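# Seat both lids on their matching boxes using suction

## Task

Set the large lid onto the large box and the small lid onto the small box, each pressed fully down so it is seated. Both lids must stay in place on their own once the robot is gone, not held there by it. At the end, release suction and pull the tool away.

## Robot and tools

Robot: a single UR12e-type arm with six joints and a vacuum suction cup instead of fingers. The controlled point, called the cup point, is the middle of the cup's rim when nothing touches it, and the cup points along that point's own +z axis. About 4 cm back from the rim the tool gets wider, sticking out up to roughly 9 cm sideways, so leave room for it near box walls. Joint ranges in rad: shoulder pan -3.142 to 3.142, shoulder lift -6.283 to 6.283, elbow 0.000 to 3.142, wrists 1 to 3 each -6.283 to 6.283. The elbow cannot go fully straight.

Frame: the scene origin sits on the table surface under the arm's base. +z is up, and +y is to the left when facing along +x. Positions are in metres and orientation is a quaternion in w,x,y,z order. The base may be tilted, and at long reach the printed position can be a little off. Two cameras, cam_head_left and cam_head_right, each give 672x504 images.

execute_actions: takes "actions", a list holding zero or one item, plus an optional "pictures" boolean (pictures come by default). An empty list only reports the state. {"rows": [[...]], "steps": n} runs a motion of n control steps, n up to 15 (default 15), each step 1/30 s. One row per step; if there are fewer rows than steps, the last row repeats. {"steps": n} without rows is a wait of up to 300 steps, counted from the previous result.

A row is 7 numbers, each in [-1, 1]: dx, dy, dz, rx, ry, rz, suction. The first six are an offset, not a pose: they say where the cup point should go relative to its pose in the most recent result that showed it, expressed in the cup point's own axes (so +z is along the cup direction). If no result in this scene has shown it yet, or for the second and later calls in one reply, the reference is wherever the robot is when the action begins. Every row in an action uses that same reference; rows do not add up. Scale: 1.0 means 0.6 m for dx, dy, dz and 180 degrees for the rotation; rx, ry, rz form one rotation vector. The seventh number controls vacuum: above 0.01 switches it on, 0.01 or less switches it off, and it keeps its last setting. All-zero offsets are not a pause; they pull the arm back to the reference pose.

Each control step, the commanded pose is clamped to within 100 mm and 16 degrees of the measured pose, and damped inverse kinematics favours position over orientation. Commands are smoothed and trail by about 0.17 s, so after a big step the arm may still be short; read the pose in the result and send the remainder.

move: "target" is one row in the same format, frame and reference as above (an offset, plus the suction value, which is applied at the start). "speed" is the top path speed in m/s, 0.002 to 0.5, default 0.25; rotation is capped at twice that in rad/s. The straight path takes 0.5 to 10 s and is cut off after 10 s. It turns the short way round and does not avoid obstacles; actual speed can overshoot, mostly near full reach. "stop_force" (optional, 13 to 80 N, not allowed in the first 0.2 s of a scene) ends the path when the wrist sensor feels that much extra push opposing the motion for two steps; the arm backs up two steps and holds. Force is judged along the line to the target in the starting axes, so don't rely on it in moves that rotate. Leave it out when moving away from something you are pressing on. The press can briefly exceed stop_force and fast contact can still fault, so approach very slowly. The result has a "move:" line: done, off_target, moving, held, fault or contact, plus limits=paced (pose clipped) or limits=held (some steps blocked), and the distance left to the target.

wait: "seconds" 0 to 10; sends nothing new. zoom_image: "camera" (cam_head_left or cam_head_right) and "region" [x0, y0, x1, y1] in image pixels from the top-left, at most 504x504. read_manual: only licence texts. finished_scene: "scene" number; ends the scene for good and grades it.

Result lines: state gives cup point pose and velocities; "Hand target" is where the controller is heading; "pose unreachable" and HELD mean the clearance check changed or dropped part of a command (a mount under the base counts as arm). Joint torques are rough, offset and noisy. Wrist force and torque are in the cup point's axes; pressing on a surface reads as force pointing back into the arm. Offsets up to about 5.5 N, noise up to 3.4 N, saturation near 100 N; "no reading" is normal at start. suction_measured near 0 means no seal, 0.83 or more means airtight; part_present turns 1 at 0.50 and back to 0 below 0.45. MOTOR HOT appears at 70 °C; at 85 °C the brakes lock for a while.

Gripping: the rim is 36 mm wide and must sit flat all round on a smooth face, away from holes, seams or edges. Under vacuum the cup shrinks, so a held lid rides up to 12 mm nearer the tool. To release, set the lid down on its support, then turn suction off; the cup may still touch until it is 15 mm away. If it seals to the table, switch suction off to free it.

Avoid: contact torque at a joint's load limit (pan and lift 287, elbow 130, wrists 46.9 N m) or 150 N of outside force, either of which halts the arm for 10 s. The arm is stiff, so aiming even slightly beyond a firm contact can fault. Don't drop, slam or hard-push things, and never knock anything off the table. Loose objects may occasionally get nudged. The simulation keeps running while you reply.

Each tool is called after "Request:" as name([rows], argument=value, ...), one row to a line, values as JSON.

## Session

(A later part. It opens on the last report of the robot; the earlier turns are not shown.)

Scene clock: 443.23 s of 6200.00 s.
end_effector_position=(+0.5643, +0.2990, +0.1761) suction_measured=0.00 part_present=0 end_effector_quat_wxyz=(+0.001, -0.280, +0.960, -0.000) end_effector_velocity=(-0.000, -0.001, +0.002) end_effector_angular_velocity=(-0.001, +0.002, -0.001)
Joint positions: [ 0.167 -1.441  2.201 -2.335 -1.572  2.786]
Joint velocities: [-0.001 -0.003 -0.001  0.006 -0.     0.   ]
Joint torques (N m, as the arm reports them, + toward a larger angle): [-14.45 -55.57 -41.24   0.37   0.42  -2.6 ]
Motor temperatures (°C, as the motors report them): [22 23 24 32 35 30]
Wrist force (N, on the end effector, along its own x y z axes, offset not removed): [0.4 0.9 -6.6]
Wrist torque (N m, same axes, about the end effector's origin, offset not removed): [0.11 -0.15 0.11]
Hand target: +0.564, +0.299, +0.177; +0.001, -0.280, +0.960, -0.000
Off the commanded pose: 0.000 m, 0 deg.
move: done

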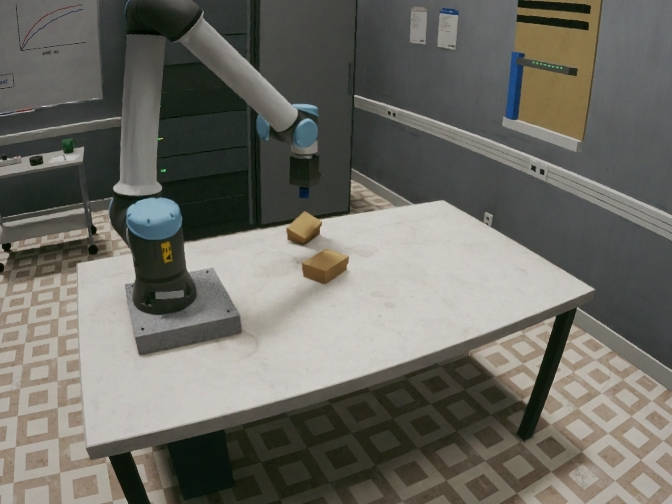

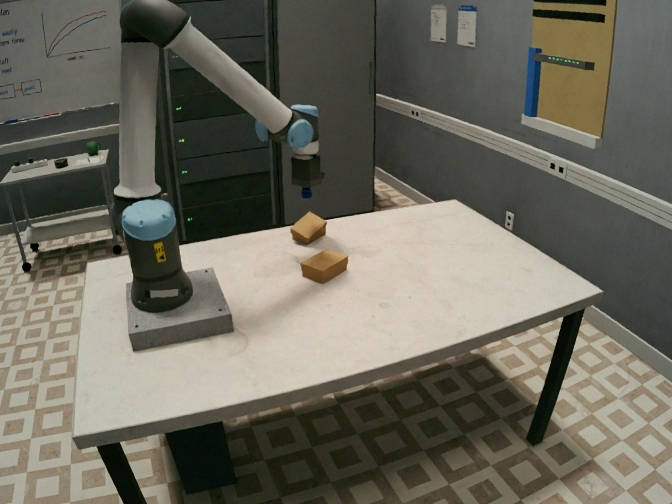

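Request:
move(target=[-0.02,0,0.25,0,0,0,0], speed=0.02, stop_force=13)

Request:
move(target=[-0.008,0,0.002,0,0,0,0], speed=0.004)

Request:
zoom_image(camera="cam_head_left", region=[260,190,380,300])

Scene clock: 458.20 s of 6200.00 s.
end_effector_position=(+0.5731, +0.3045, +0.0517) suction_measured=0.00 part_present=0 end_effector_quat_wxyz=(+0.001, -0.280, +0.960, -0.000) end_effector_velocity=(-0.002, -0.001, +0.004) end_effector_angular_velocity=(-0.001, +0.004, -0.000)
Joint positions: [ 0.173 -1.228  2.25  -2.597 -1.572  2.791]
Joint velocities: [-0.    -0.009 -0.     0.013  0.     0.   ]
Joint torques (N m, as the arm reports them, + toward a larger angle): [  1.31 -47.91 -20.1    2.2   -1.87   2.21]
Motor temperatures (°C, as the motors report them): [22 23 24 32 35 30]
Wrist force (N, on the end effector, along its own x y z axes, offset not removed): [0.6 -1.1 -24.9]
Wrist torque (N m, same axes, about the end effector's origin, offset not removed): [-0.14 0.09 0.12]
Hand target: +0.573, +0.304, +0.053; +0.001, -0.280, +0.960, -0.000
Off the commanded pose: 0.026 m, 0 deg.
After step 90, 5.30 s passed at rest.
move: contact

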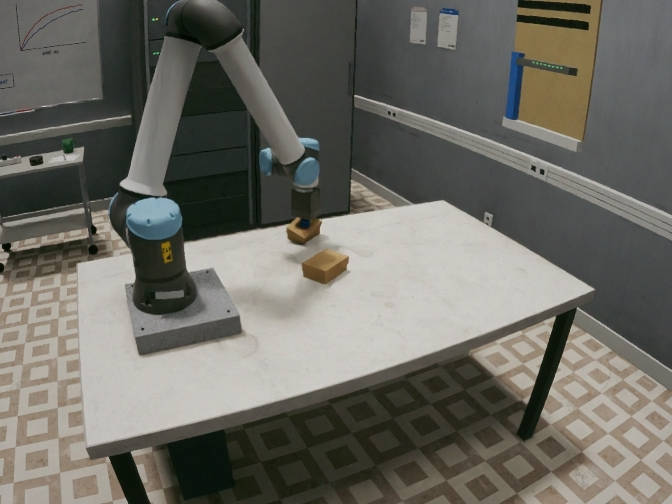

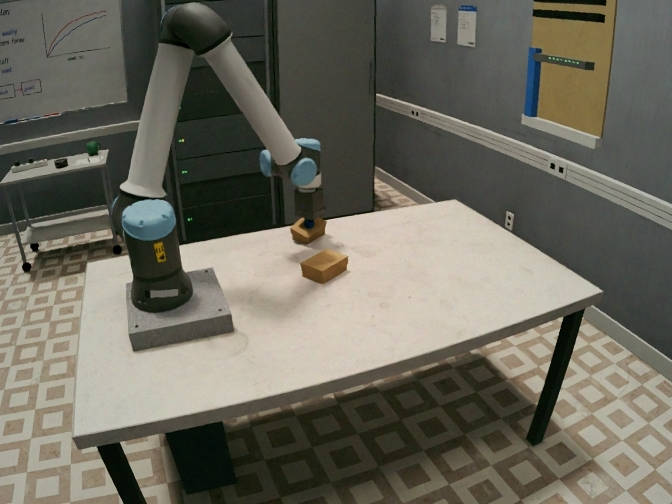

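Scene clock: 459.67 s of 6200.00 s.
end_effector_position=(+0.5770, +0.3070, +0.0506) suction_measured=0.00 part_present=0 end_effector_quat_wxyz=(+0.001, -0.280, +0.960, -0.000) end_effector_velocity=(+0.000, +0.000, +0.000) end_effector_angular_velocity=(-0.000, -0.001, -0.000)
Joint positions: [ 0.175 -1.221  2.241 -2.595 -1.572  2.794]
Joint velocities: [ 0. -0. -0.  0. -0.  0.]
Joint torques (N m, as the arm reports them, + toward a larger angle): [ 13.73 -13.71 -22.12   3.27  -1.51   3.84]
Motor temperatures (°C, as the motors report them): [22 23 24 32 35 30]
Wrist force (N, on the end effector, along its own x y z axes, offset not removed): [12.7 6.0 -56.4]
Wrist torque (N m, same axes, about the end effector's origin, offset not removed): [0.30 -0.81 0.07]
Hand target: +0.577, +0.307, +0.051; +0.001, -0.280, +0.960, -0.000
Off the commanded pose: 0.000 m, 0 deg.
move: done

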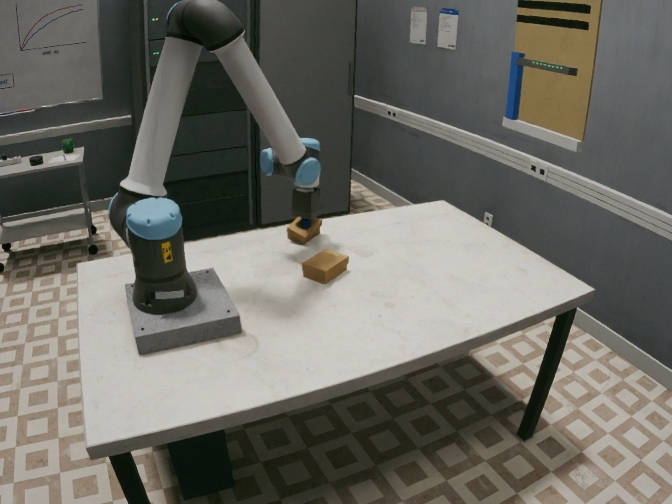

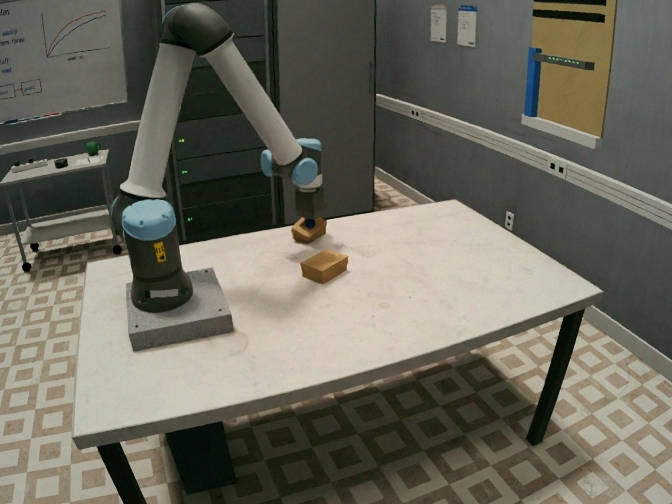

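Region (260, 190, 380, 300) of cam_head_left's 672x504 image, scaled by 4.200, with more detail than that image has; it fills the top 462 rows of this view, and the rest is white.

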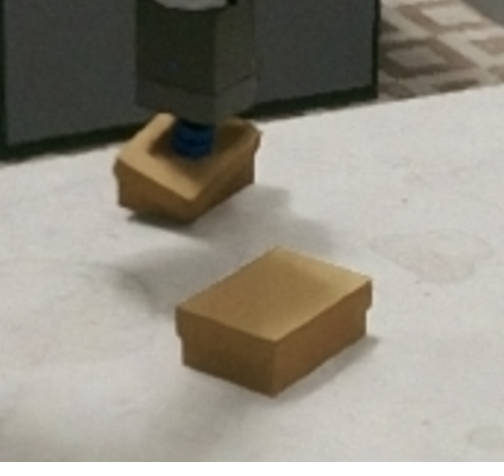

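Lift and look.

Request:
move(target=[0,0,-0.2,0,0,0,0], speed=0.08)

Request:
zoom_image(camera="cam_head_left", region=[260,190,350,260])

Request:
zoom_image(camera="cam_head_right", region=[265,190,355,260])

Scene clock: 466.77 s of 6200.00 s.
end_effector_position=(+0.5766, +0.3069, +0.1703) suction_measured=0.00 part_present=0 end_effector_quat_wxyz=(+0.001, -0.280, +0.960, -0.000) end_effector_velocity=(-0.000, +0.000, +0.003) end_effector_angular_velocity=(-0.001, +0.000, +0.002)
Joint positions: [ 0.176 -1.411  2.179 -2.343 -1.572  2.794]
Joint velocities: [ 0.001 -0.004 -0.002  0.006 -0.001 -0.002]
Joint torques (N m, as the arm reports them, + toward a larger angle): [ -7.48 -57.4  -40.81   0.23   1.71  -0.64]
Motor temperatures (°C, as the motors report them): [22 23 24 32 35 30]
Wrist force (N, on the end effector, along its own x y z axes, offset not removed): [-5.7 -4.0 -8.4]
Wrist torque (N m, same axes, about the end effector's origin, offset not removed): [-0.77 0.76 0.17]
Hand target: +0.577, +0.307, +0.171; +0.001, -0.280, +0.960, -0.000
Off the commanded pose: 0.000 m, 0 deg.
After step 90, 2.10 s passed at rest.
move: done

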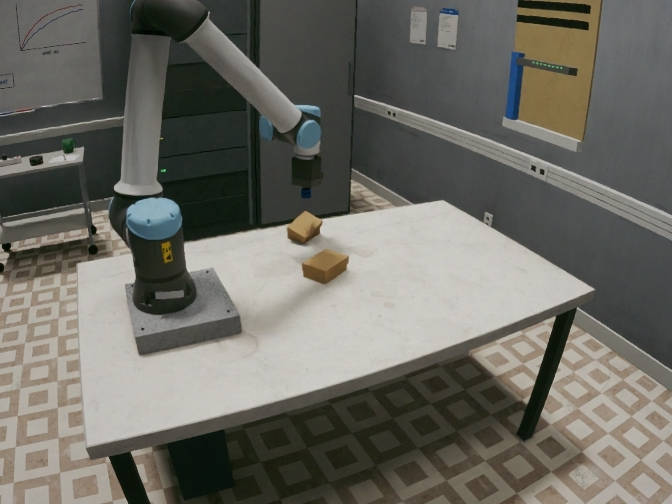

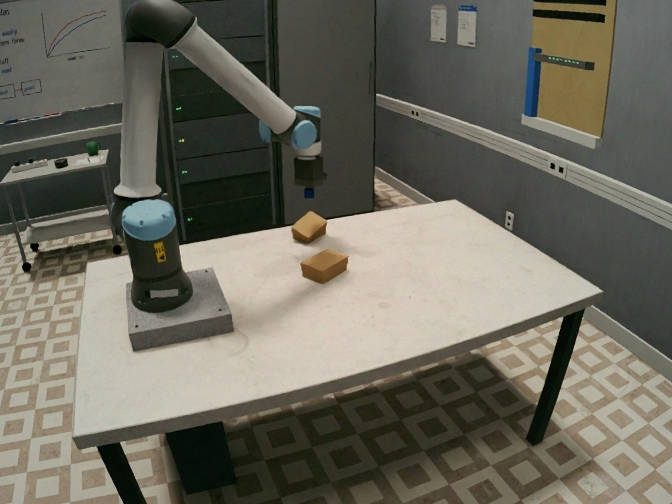

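Region (260, 190, 350, 260) of cam_head_left's 672x504 image, scaled by 5.600, with more detail than that image has.

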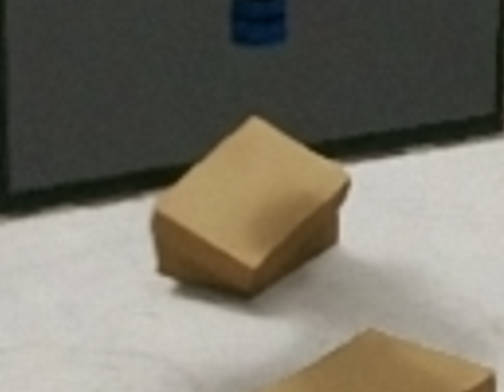

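Region (265, 190, 355, 260) of cam_head_right's 672x504 image, scaled by 5.600, with more detail than that image has.

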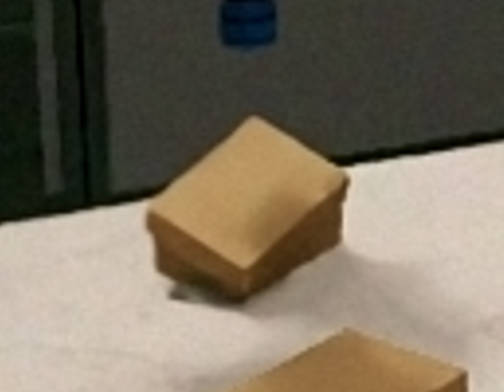

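Request:
move(target=[0.018,-0.004,0.25,0,0,0,1], speed=0.02, stop_force=15)

Request:
wait(seconds=1)

Request:
move(target=[0,0,-0.04,0,0,0,1], speed=0.01)

Request:
zoom_image(camera="cam_head_left", region=[260,190,350,260])

Request:
zoom_image(camera="cam_head_right", region=[265,190,355,260])

Scene clock: 483.83 s of 6200.00 s.
end_effector_position=(+0.5707, +0.3007, +0.0504) suction_measured=0.93 part_present=1 end_effector_quat_wxyz=(+0.001, -0.280, +0.960, -0.000) end_effector_velocity=(+0.000, -0.000, +0.005) end_effector_angular_velocity=(-0.001, +0.002, -0.000)
Joint positions: [ 0.168 -1.23   2.258 -2.603 -1.572  2.786]
Joint velocities: [-0.    -0.008 -0.003  0.014 -0.001 -0.   ]
Joint torques (N m, as the arm reports them, + toward a larger angle): [  0.88 -55.12 -28.25   2.05   0.46  -0.41]
Motor temperatures (°C, as the motors report them): [22 23 24 32 35 30]
Wrist force (N, on the end effector, along its own x y z axes, offset not removed): [-0.2 6.5 -20.5]
Wrist torque (N m, same axes, about the end effector's origin, offset not removed): [0.23 -0.65 0.14]
Hand target: +0.571, +0.301, +0.051; +0.001, -0.280, +0.960, -0.000
Off the commanded pose: 0.030 m, 0 deg.
After step 90, 7.63 s passed at rest.
move: contact

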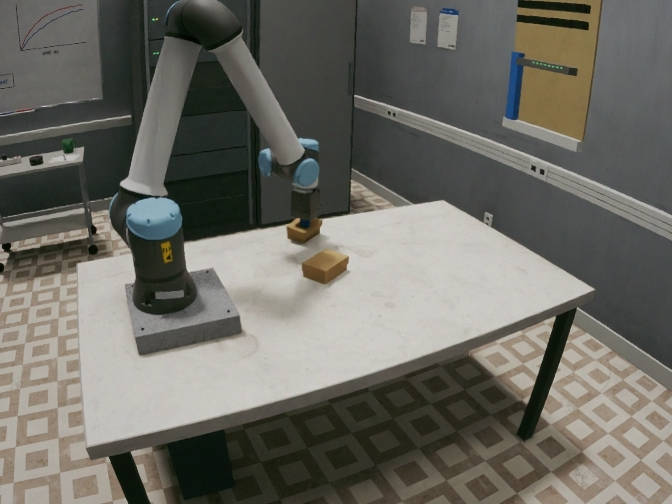

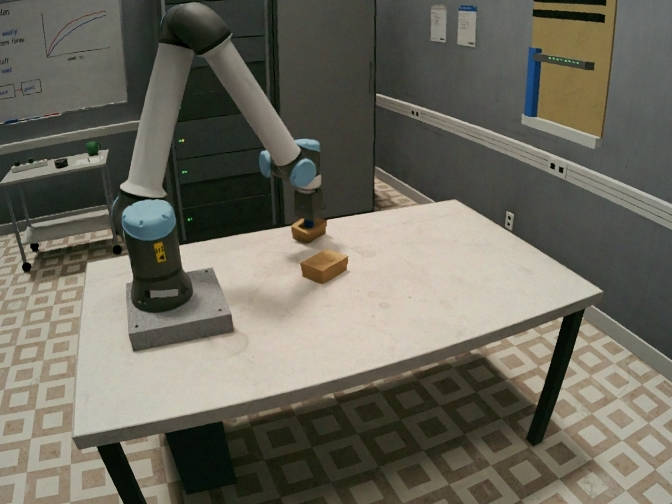

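Scene clock: 484.83 s of 6200.00 s.
end_effector_position=(+0.5708, +0.3008, +0.0512) suction_measured=0.94 part_present=1 end_effector_quat_wxyz=(+0.001, -0.280, +0.960, -0.000) end_effector_velocity=(+0.001, +0.001, +0.001) end_effector_angular_velocity=(+0.001, -0.002, -0.001)
Joint positions: [ 0.168 -1.231  2.257 -2.601 -1.572  2.786]
Joint velocities: [ 0.     0.    -0.002  0.     0.001  0.001]
Joint torques (N m, as the arm reports them, + toward a larger angle): [  9.22 -54.95 -27.23   1.83  -2.06   3.4 ]
Motor temperatures (°C, as the motors report them): [22 23 24 32 35 30]
Wrist force (N, on the end effector, along its own x y z axes, offset not removed): [-0.4 -1.3 -18.1]
Wrist torque (N m, same axes, about the end effector's origin, offset not removed): [-0.89 -0.48 0.27]
Hand target: +0.571, +0.301, +0.051; +0.001, -0.280, +0.960, -0.000
Off the commanded pose: 0.031 m, 0 deg.
Steps of this call (steps 1 to 30: nothing new was sent). Readings (end_effector_position | what the end effector reports):
1: (+0.5707, +0.3007, +0.0505) | suction_measured=0.93 part_present=1
2: (+0.5707, +0.3007, +0.0507) | suction_measured=0.94 part_present=1
4: (+0.5707, +0.3007, +0.0509) | suction_measured=0.94 part_present=1
8: (+0.5708, +0.3008, +0.0511) | suction_measured=0.94 part_present=1
30: the state above

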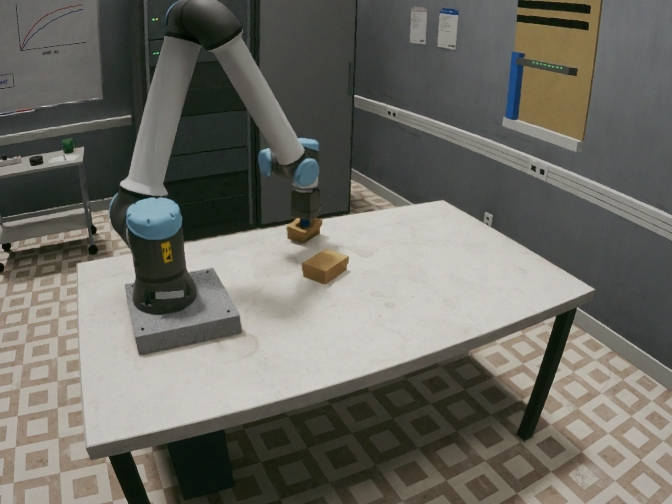

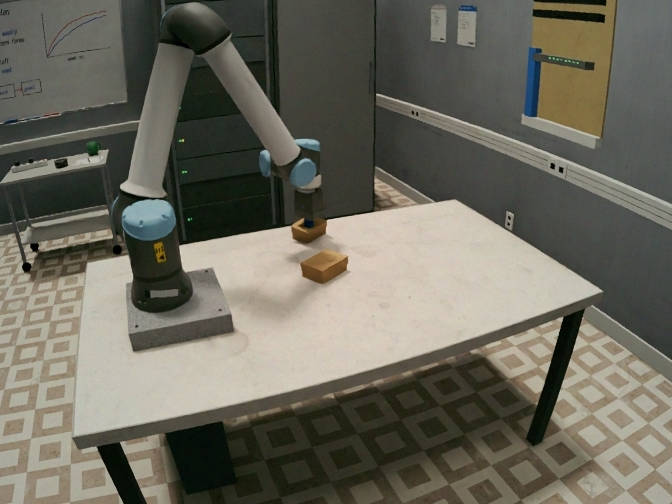

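Scene clock: 487.47 s of 6200.00 s.
end_effector_position=(+0.5707, +0.3008, +0.0748) suction_measured=0.94 part_present=1 end_effector_quat_wxyz=(+0.001, -0.280, +0.960, -0.000) end_effector_velocity=(+0.000, -0.000, +0.003) end_effector_angular_velocity=(+0.001, +0.000, -0.002)
Joint positions: [ 0.168 -1.273  2.249 -2.55  -1.572  2.786]
Joint velocities: [-0.001 -0.005 -0.001  0.006  0.001  0.002]
Joint torques (N m, as the arm reports them, + toward a larger angle): [ 11.09 -61.36 -34.77   0.21  -0.68   3.87]
Motor temperatures (°C, as the motors report them): [22 23 24 32 35 30]
Wrist force (N, on the end effector, along its own x y z axes, offset not removed): [-1.4 0.1 -1.2]
Wrist torque (N m, same axes, about the end effector's origin, offset not removed): [-0.06 0.02 0.01]
Hand target: +0.571, +0.301, +0.075; +0.001, -0.280, +0.960, -0.000
Off the commanded pose: 0.000 m, 0 deg.
move: done

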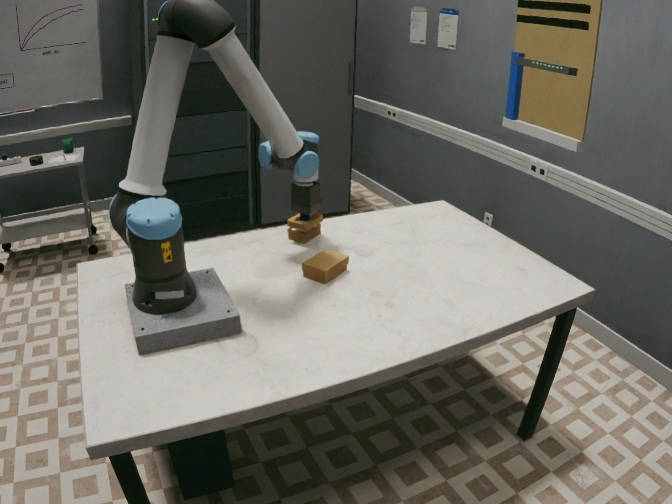

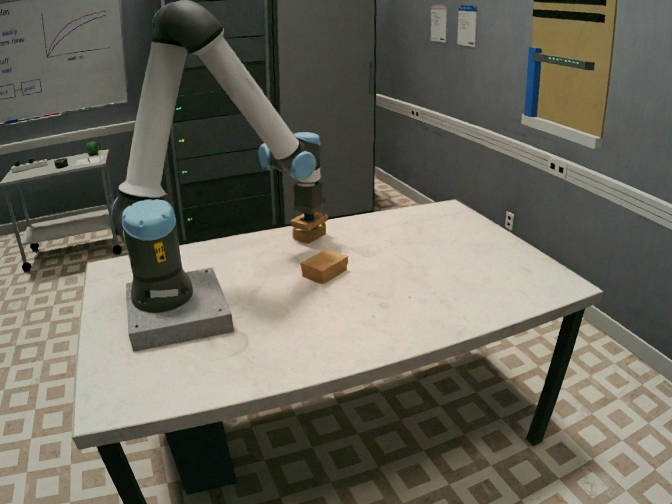

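Region (260, 190, 350, 260) of cam_head_left's 672x504 image, scaled by 5.600, with more detail than that image has.

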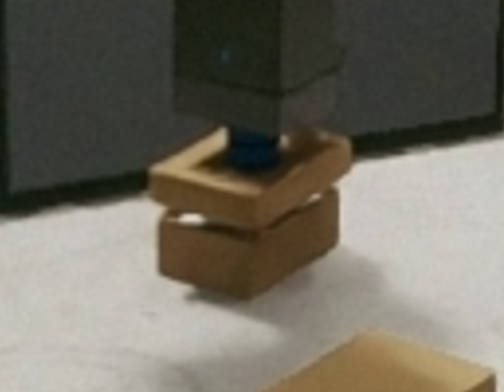

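Region (265, 190, 355, 260) of cam_head_right's 672x504 image, scaled by 5.600, with more detail than that image has.

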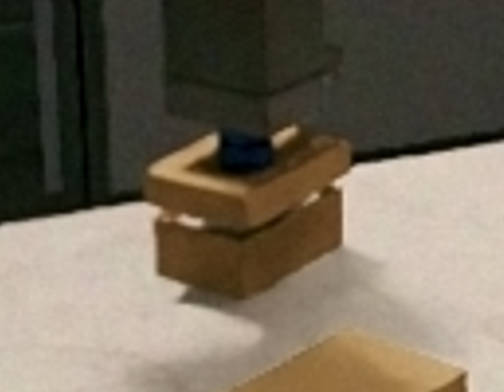

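Request:
move(target=[-0.002,0.005,0,0,0,0,1], speed=0.005)

Request:
move(target=[0,0,0.08,0,0,0,1], speed=0.005, stop_force=16)

Request:
zoom_image(camera="cam_head_left", region=[260,190,350,260])

Scene clock: 494.43 s of 6200.00 s.
end_effector_position=(+0.5701, +0.3038, +0.0749) suction_measured=0.94 part_present=1 end_effector_quat_wxyz=(+0.001, -0.280, +0.960, +0.000) end_effector_velocity=(-0.000, +0.001, -0.001) end_effector_angular_velocity=(-0.001, +0.001, -0.001)
Joint positions: [ 0.173 -1.272  2.247 -2.55  -1.572  2.791]
Joint velocities: [ 0.002  0.001 -0.001  0.001 -0.001  0.002]
Joint torques (N m, as the arm reports them, + toward a larger angle): [  9.44 -42.1  -33.73  -5.7    0.74   3.99]
Motor temperatures (°C, as the motors report them): [22 23 24 32 35 30]
Wrist force (N, on the end effector, along its own x y z axes, offset not removed): [0.0 -0.8 0.3]
Wrist torque (N m, same axes, about the end effector's origin, offset not removed): [0.00 -0.14 0.17]
Hand target: +0.570, +0.304, +0.075; +0.001, -0.280, +0.960, -0.000
Off the commanded pose: 0.000 m, 0 deg.
After step 90, 3.10 s passed at rest.
move: done

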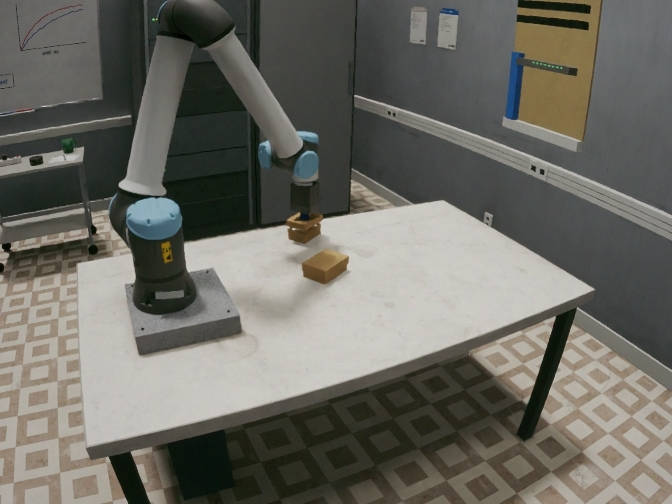

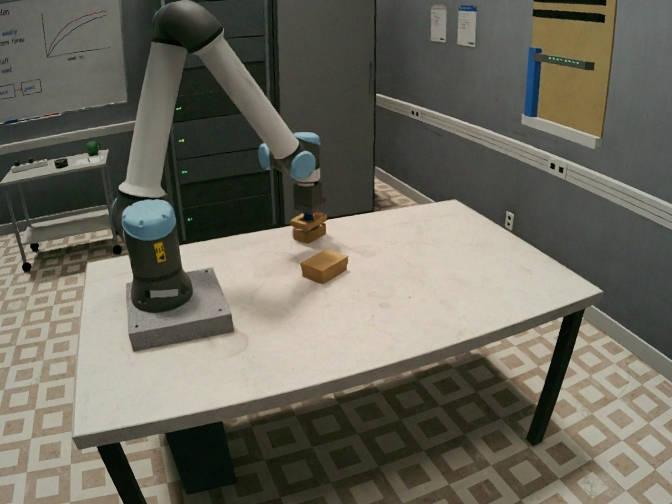

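Scene clock: 499.07 s of 6200.00 s.
end_effector_position=(+0.5702, +0.3038, +0.0537) suction_measured=0.94 part_present=1 end_effector_quat_wxyz=(+0.001, -0.280, +0.960, -0.000) end_effector_velocity=(-0.002, -0.001, +0.000) end_effector_angular_velocity=(-0.001, +0.004, +0.000)
Joint positions: [ 0.173 -1.235  2.255 -2.595 -1.572  2.791]
Joint velocities: [-0.001 -0.002  0.001  0.005  0.    -0.001]
Joint torques (N m, as the arm reports them, + toward a larger angle): [-14.07 -51.95 -23.92   1.39   0.85  -2.83]
Motor temperatures (°C, as the motors report them): [22 23 24 32 35 30]
Wrist force (N, on the end effector, along its own x y z axes, offset not removed): [-1.5 0.6 -14.1]
Wrist torque (N m, same axes, about the end effector's origin, offset not removed): [0.32 0.15 0.37]
Hand target: +0.570, +0.304, +0.054; +0.001, -0.280, +0.960, -0.000
Off the commanded pose: 0.027 m, 0 deg.
move: contact

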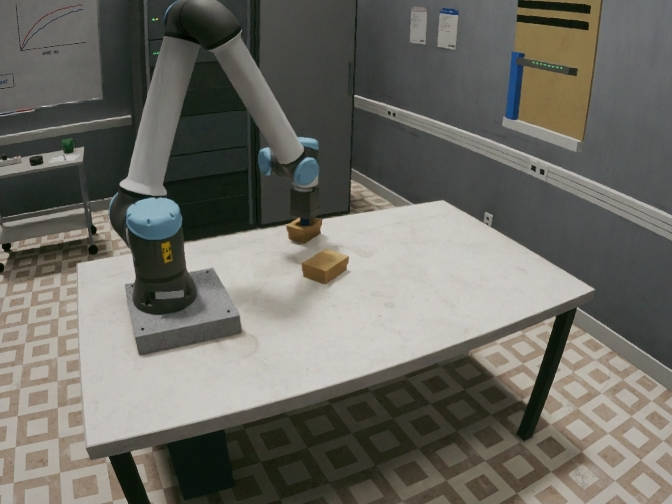

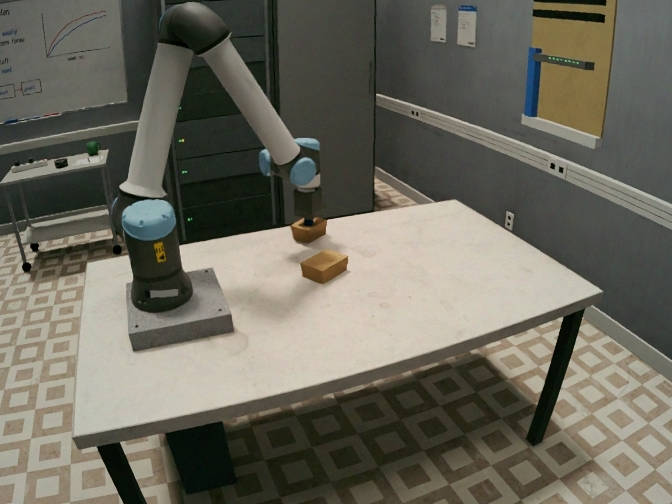

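Region (260, 190, 350, 260) of cam_head_left's 672x504 image, scaled by 5.600, with more detail than that image has.

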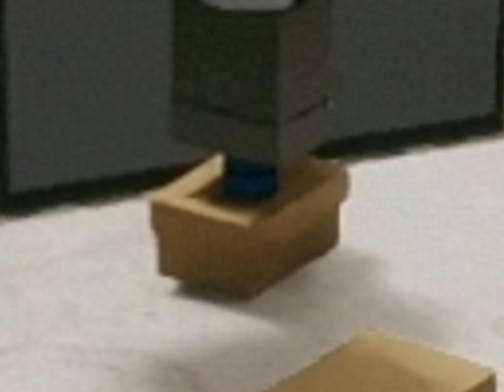

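Request:
move(target=[0,0,-0.022,0,0,0,1], speed=0.01)

Request:
move(target=[0.002,-0.002,0,0,0,0,1], speed=0.005)

Request:
move(target=[0,0,0.08,0,0,0,1], speed=0.005, stop_force=16)

Request:
zoom_image(camera="cam_head_left", region=[260,190,350,260])

Scene clock: 509.57 s of 6200.00 s.
end_effector_position=(+0.5702, +0.3038, +0.0665) suction_measured=0.94 part_present=1 end_effector_quat_wxyz=(+0.001, -0.280, +0.960, -0.000) end_effector_velocity=(-0.000, +0.000, +0.003) end_effector_angular_velocity=(+0.000, -0.000, +0.003)
Joint positions: [ 0.173 -1.257  2.25  -2.568 -1.572  2.791]
Joint velocities: [ 0.001 -0.006 -0.001  0.006  0.    -0.002]
Joint torques (N m, as the arm reports them, + toward a larger angle): [ -0.92 -61.54 -33.69  -0.16   0.68  -1.15]
Motor temperatures (°C, as the motors report them): [22 23 24 32 35 30]
Wrist force (N, on the end effector, along its own x y z axes, offset not removed): [-3.0 -0.9 -2.0]
Wrist torque (N m, same axes, about the end effector's origin, offset not removed): [-0.08 0.41 0.13]
Hand target: +0.570, +0.304, +0.067; +0.001, -0.280, +0.960, -0.000
Off the commanded pose: 0.000 m, 0 deg.
After step 90, 6.00 s passed at rest.
move: done

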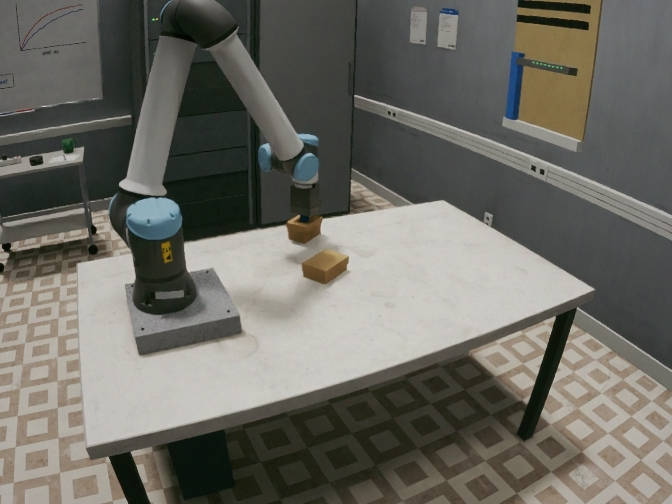

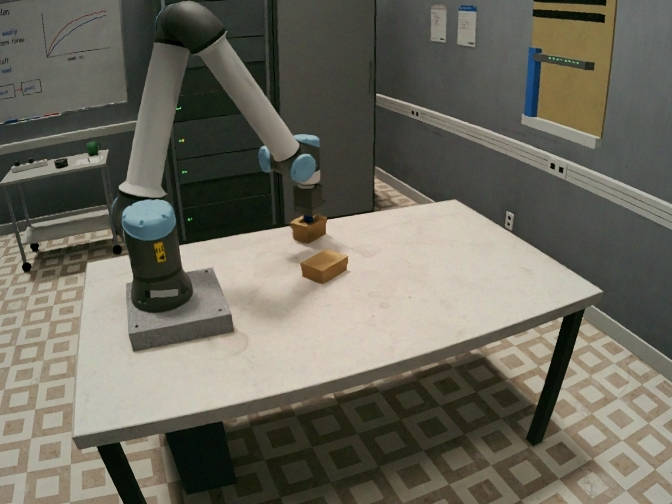

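Scene clock: 510.27 s of 6200.00 s.
end_effector_position=(+0.5698, +0.3023, +0.0665) suction_measured=0.94 part_present=1 end_effector_quat_wxyz=(+0.001, -0.280, +0.960, -0.000) end_effector_velocity=(-0.001, -0.000, +0.000) end_effector_angular_velocity=(+0.000, +0.000, -0.000)
Joint positions: [ 0.17  -1.259  2.252 -2.568 -1.572  2.789]
Joint velocities: [-0.    -0.001  0.001 -0.     0.    -0.   ]
Joint torques (N m, as the arm reports them, + toward a larger angle): [-16.26 -61.2  -21.29  -7.85   0.98  -2.69]
Motor temperatures (°C, as the motors report them): [22 23 24 32 35 30]
Wrist force (N, on the end effector, along its own x y z axes, offset not removed): [-0.2 4.4 -5.9]
Wrist torque (N m, same axes, about the end effector's origin, offset not removed): [0.72 -0.02 0.16]
Hand target: +0.570, +0.302, +0.067; +0.001, -0.280, +0.960, -0.000
Off the commanded pose: 0.000 m, 0 deg.
move: done

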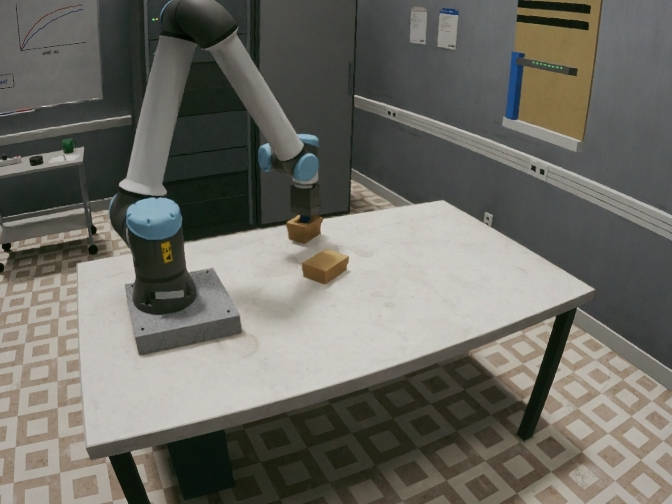

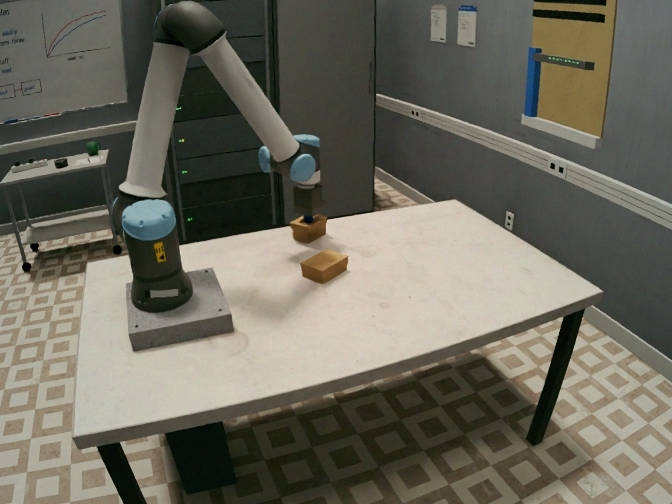

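Scene clock: 513.30 s of 6200.00 s.
end_effector_position=(+0.5699, +0.3023, +0.0533) suction_measured=0.94 part_present=1 end_effector_quat_wxyz=(+0.001, -0.280, +0.960, -0.000) end_effector_velocity=(-0.002, -0.001, +0.001) end_effector_angular_velocity=(-0.001, +0.003, -0.001)
Joint positions: [ 0.17  -1.235  2.257 -2.597 -1.572  2.789]
Joint velocities: [-0.    -0.003  0.001  0.004  0.     0.   ]
Joint torques (N m, as the arm reports them, + toward a larger angle): [  8.54 -51.65 -21.51   1.86   0.64   3.1 ]
Motor temperatures (°C, as the motors report them): [22 23 24 32 35 30]
Wrist force (N, on the end effector, along its own x y z axes, offset not removed): [0.5 0.0 -21.3]
Wrist torque (N m, same axes, about the end effector's origin, offset not removed): [-0.01 -0.30 0.43]
Hand target: +0.570, +0.302, +0.054; +0.001, -0.280, +0.960, -0.000
Off the commanded pose: 0.035 m, 0 deg.
move: contact

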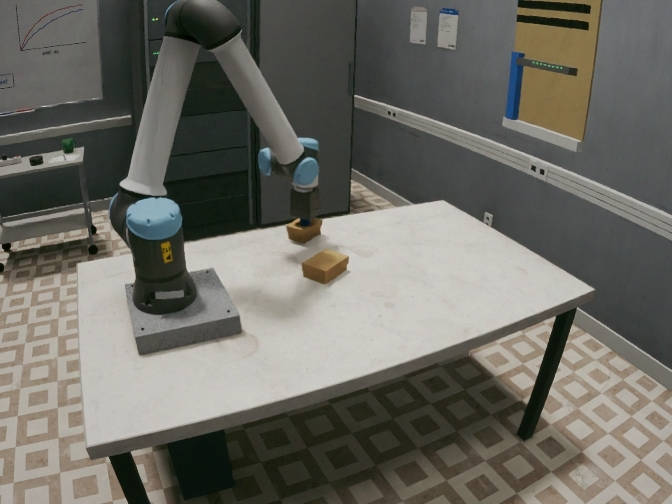

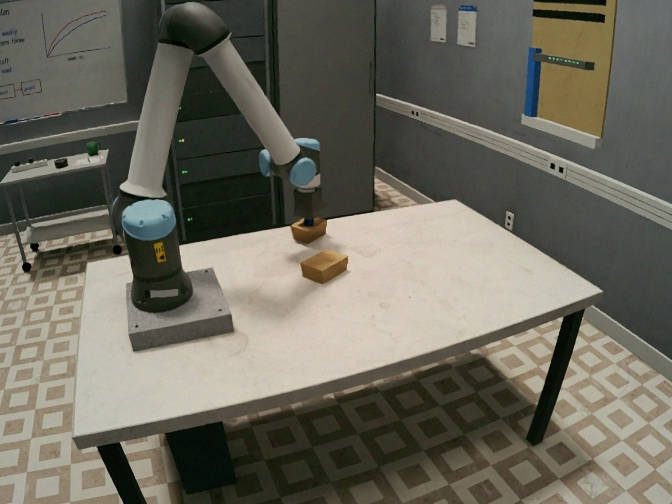

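Region (260, 190, 350, 260) of cam_head_left's 672x504 image, scaled by 5.600, with more detail than that image has.

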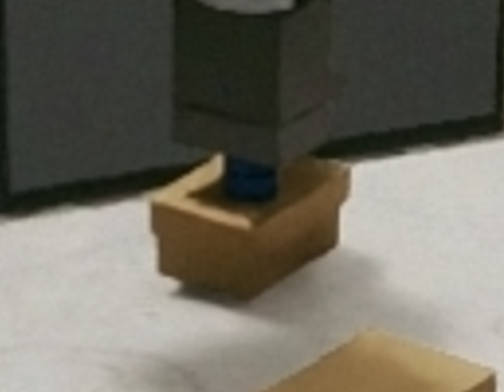

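Request:
move(target=[0,0,-0.022,0,0,0.011,1], speed=0.01)

Request:
move(target=[0,0,0.08,0,0,0,1], speed=0.005, stop_force=16)

Request:
zoom_image(camera="cam_head_left", region=[260,190,350,260])

Scene clock: 521.70 s of 6200.00 s.
end_effector_position=(+0.5698, +0.3023, +0.0662) suction_measured=0.94 part_present=1 end_effector_quat_wxyz=(+0.001, -0.264, +0.965, +0.000) end_effector_velocity=(+0.000, -0.000, +0.002) end_effector_angular_velocity=(-0.000, +0.000, -0.006)
Joint positions: [ 0.17  -1.258  2.252 -2.569 -1.572  2.823]
Joint velocities: [-0.    -0.003 -0.001  0.005 -0.     0.006]
Joint torques (N m, as the arm reports them, + toward a larger angle): [ 11.79 -62.04 -33.39  -0.07   1.4    3.62]
Motor temperatures (°C, as the motors report them): [22 23 24 32 35 30]
Wrist force (N, on the end effector, along its own x y z axes, offset not removed): [-0.2 -2.4 -4.8]
Wrist torque (N m, same axes, about the end effector's origin, offset not removed): [-0.47 -0.02 0.12]
Hand target: +0.570, +0.302, +0.067; +0.001, -0.263, +0.965, +0.000
Off the commanded pose: 0.000 m, 0 deg.
After step 90, 3.47 s passed at rest.
move: done

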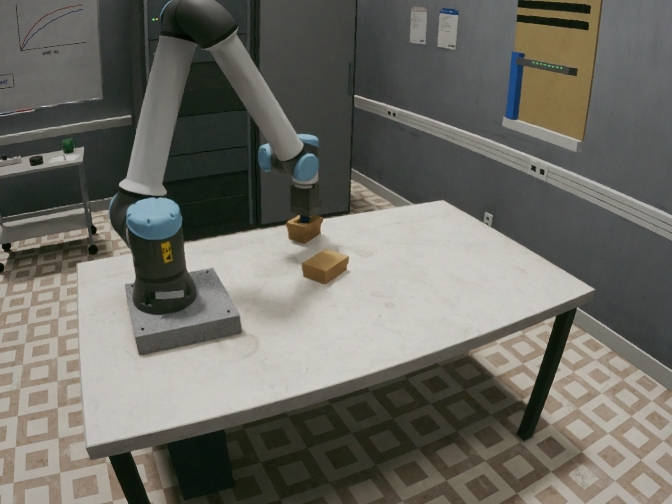

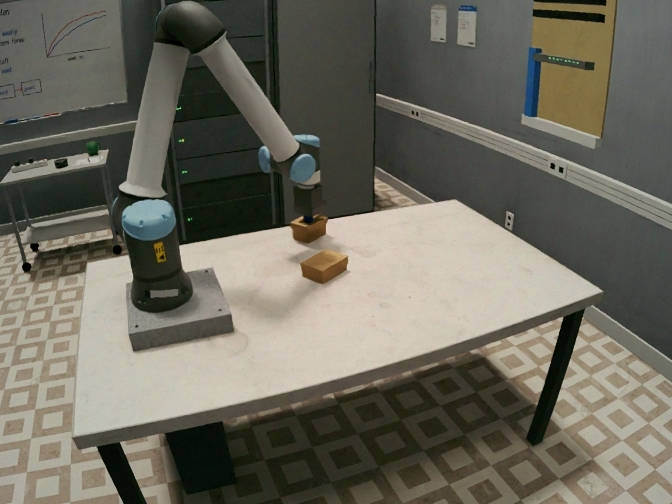

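Scene clock: 524.67 s of 6200.00 s.
end_effector_position=(+0.5699, +0.3023, +0.0534) suction_measured=0.94 part_present=1 end_effector_quat_wxyz=(+0.001, -0.264, +0.965, +0.000) end_effector_velocity=(-0.000, -0.000, +0.001) end_effector_angular_velocity=(+0.000, +0.001, +0.001)
Joint positions: [ 0.17  -1.235  2.257 -2.597 -1.572  2.823]
Joint velocities: [-0.001 -0.002 -0.001  0.004  0.    -0.002]
Joint torques (N m, as the arm reports them, + toward a larger angle): [  3.66 -55.51 -22.33   2.5    1.94  -2.69]
Motor temperatures (°C, as the motors report them): [22 23 24 32 35 30]
Wrist force (N, on the end effector, along its own x y z axes, offset not removed): [0.5 0.8 -22.1]
Wrist torque (N m, same axes, about the end effector's origin, offset not removed): [0.33 -0.28 0.08]
Hand target: +0.570, +0.302, +0.054; +0.001, -0.264, +0.965, +0.000
Off the commanded pose: 0.035 m, 0 deg.
move: contact

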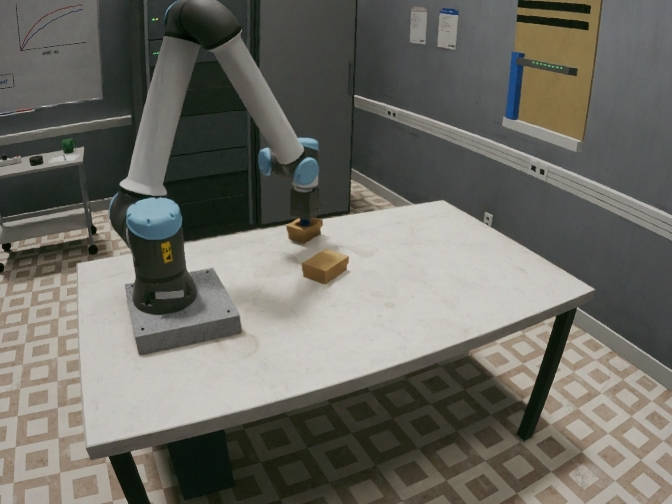

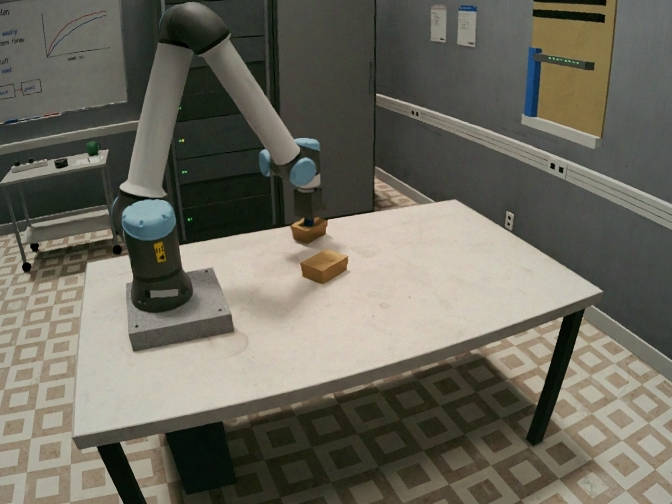

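Region (260, 190, 350, 260) of cam_head_left's 672x504 image, scaled by 5.600, with more detail than that image has.

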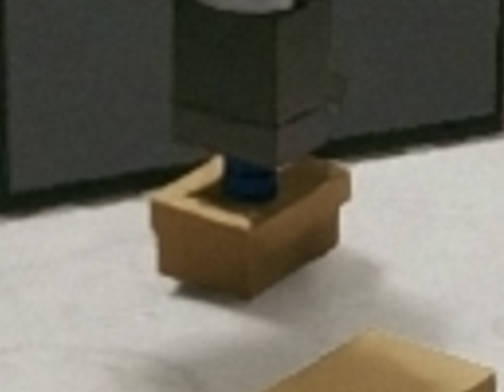

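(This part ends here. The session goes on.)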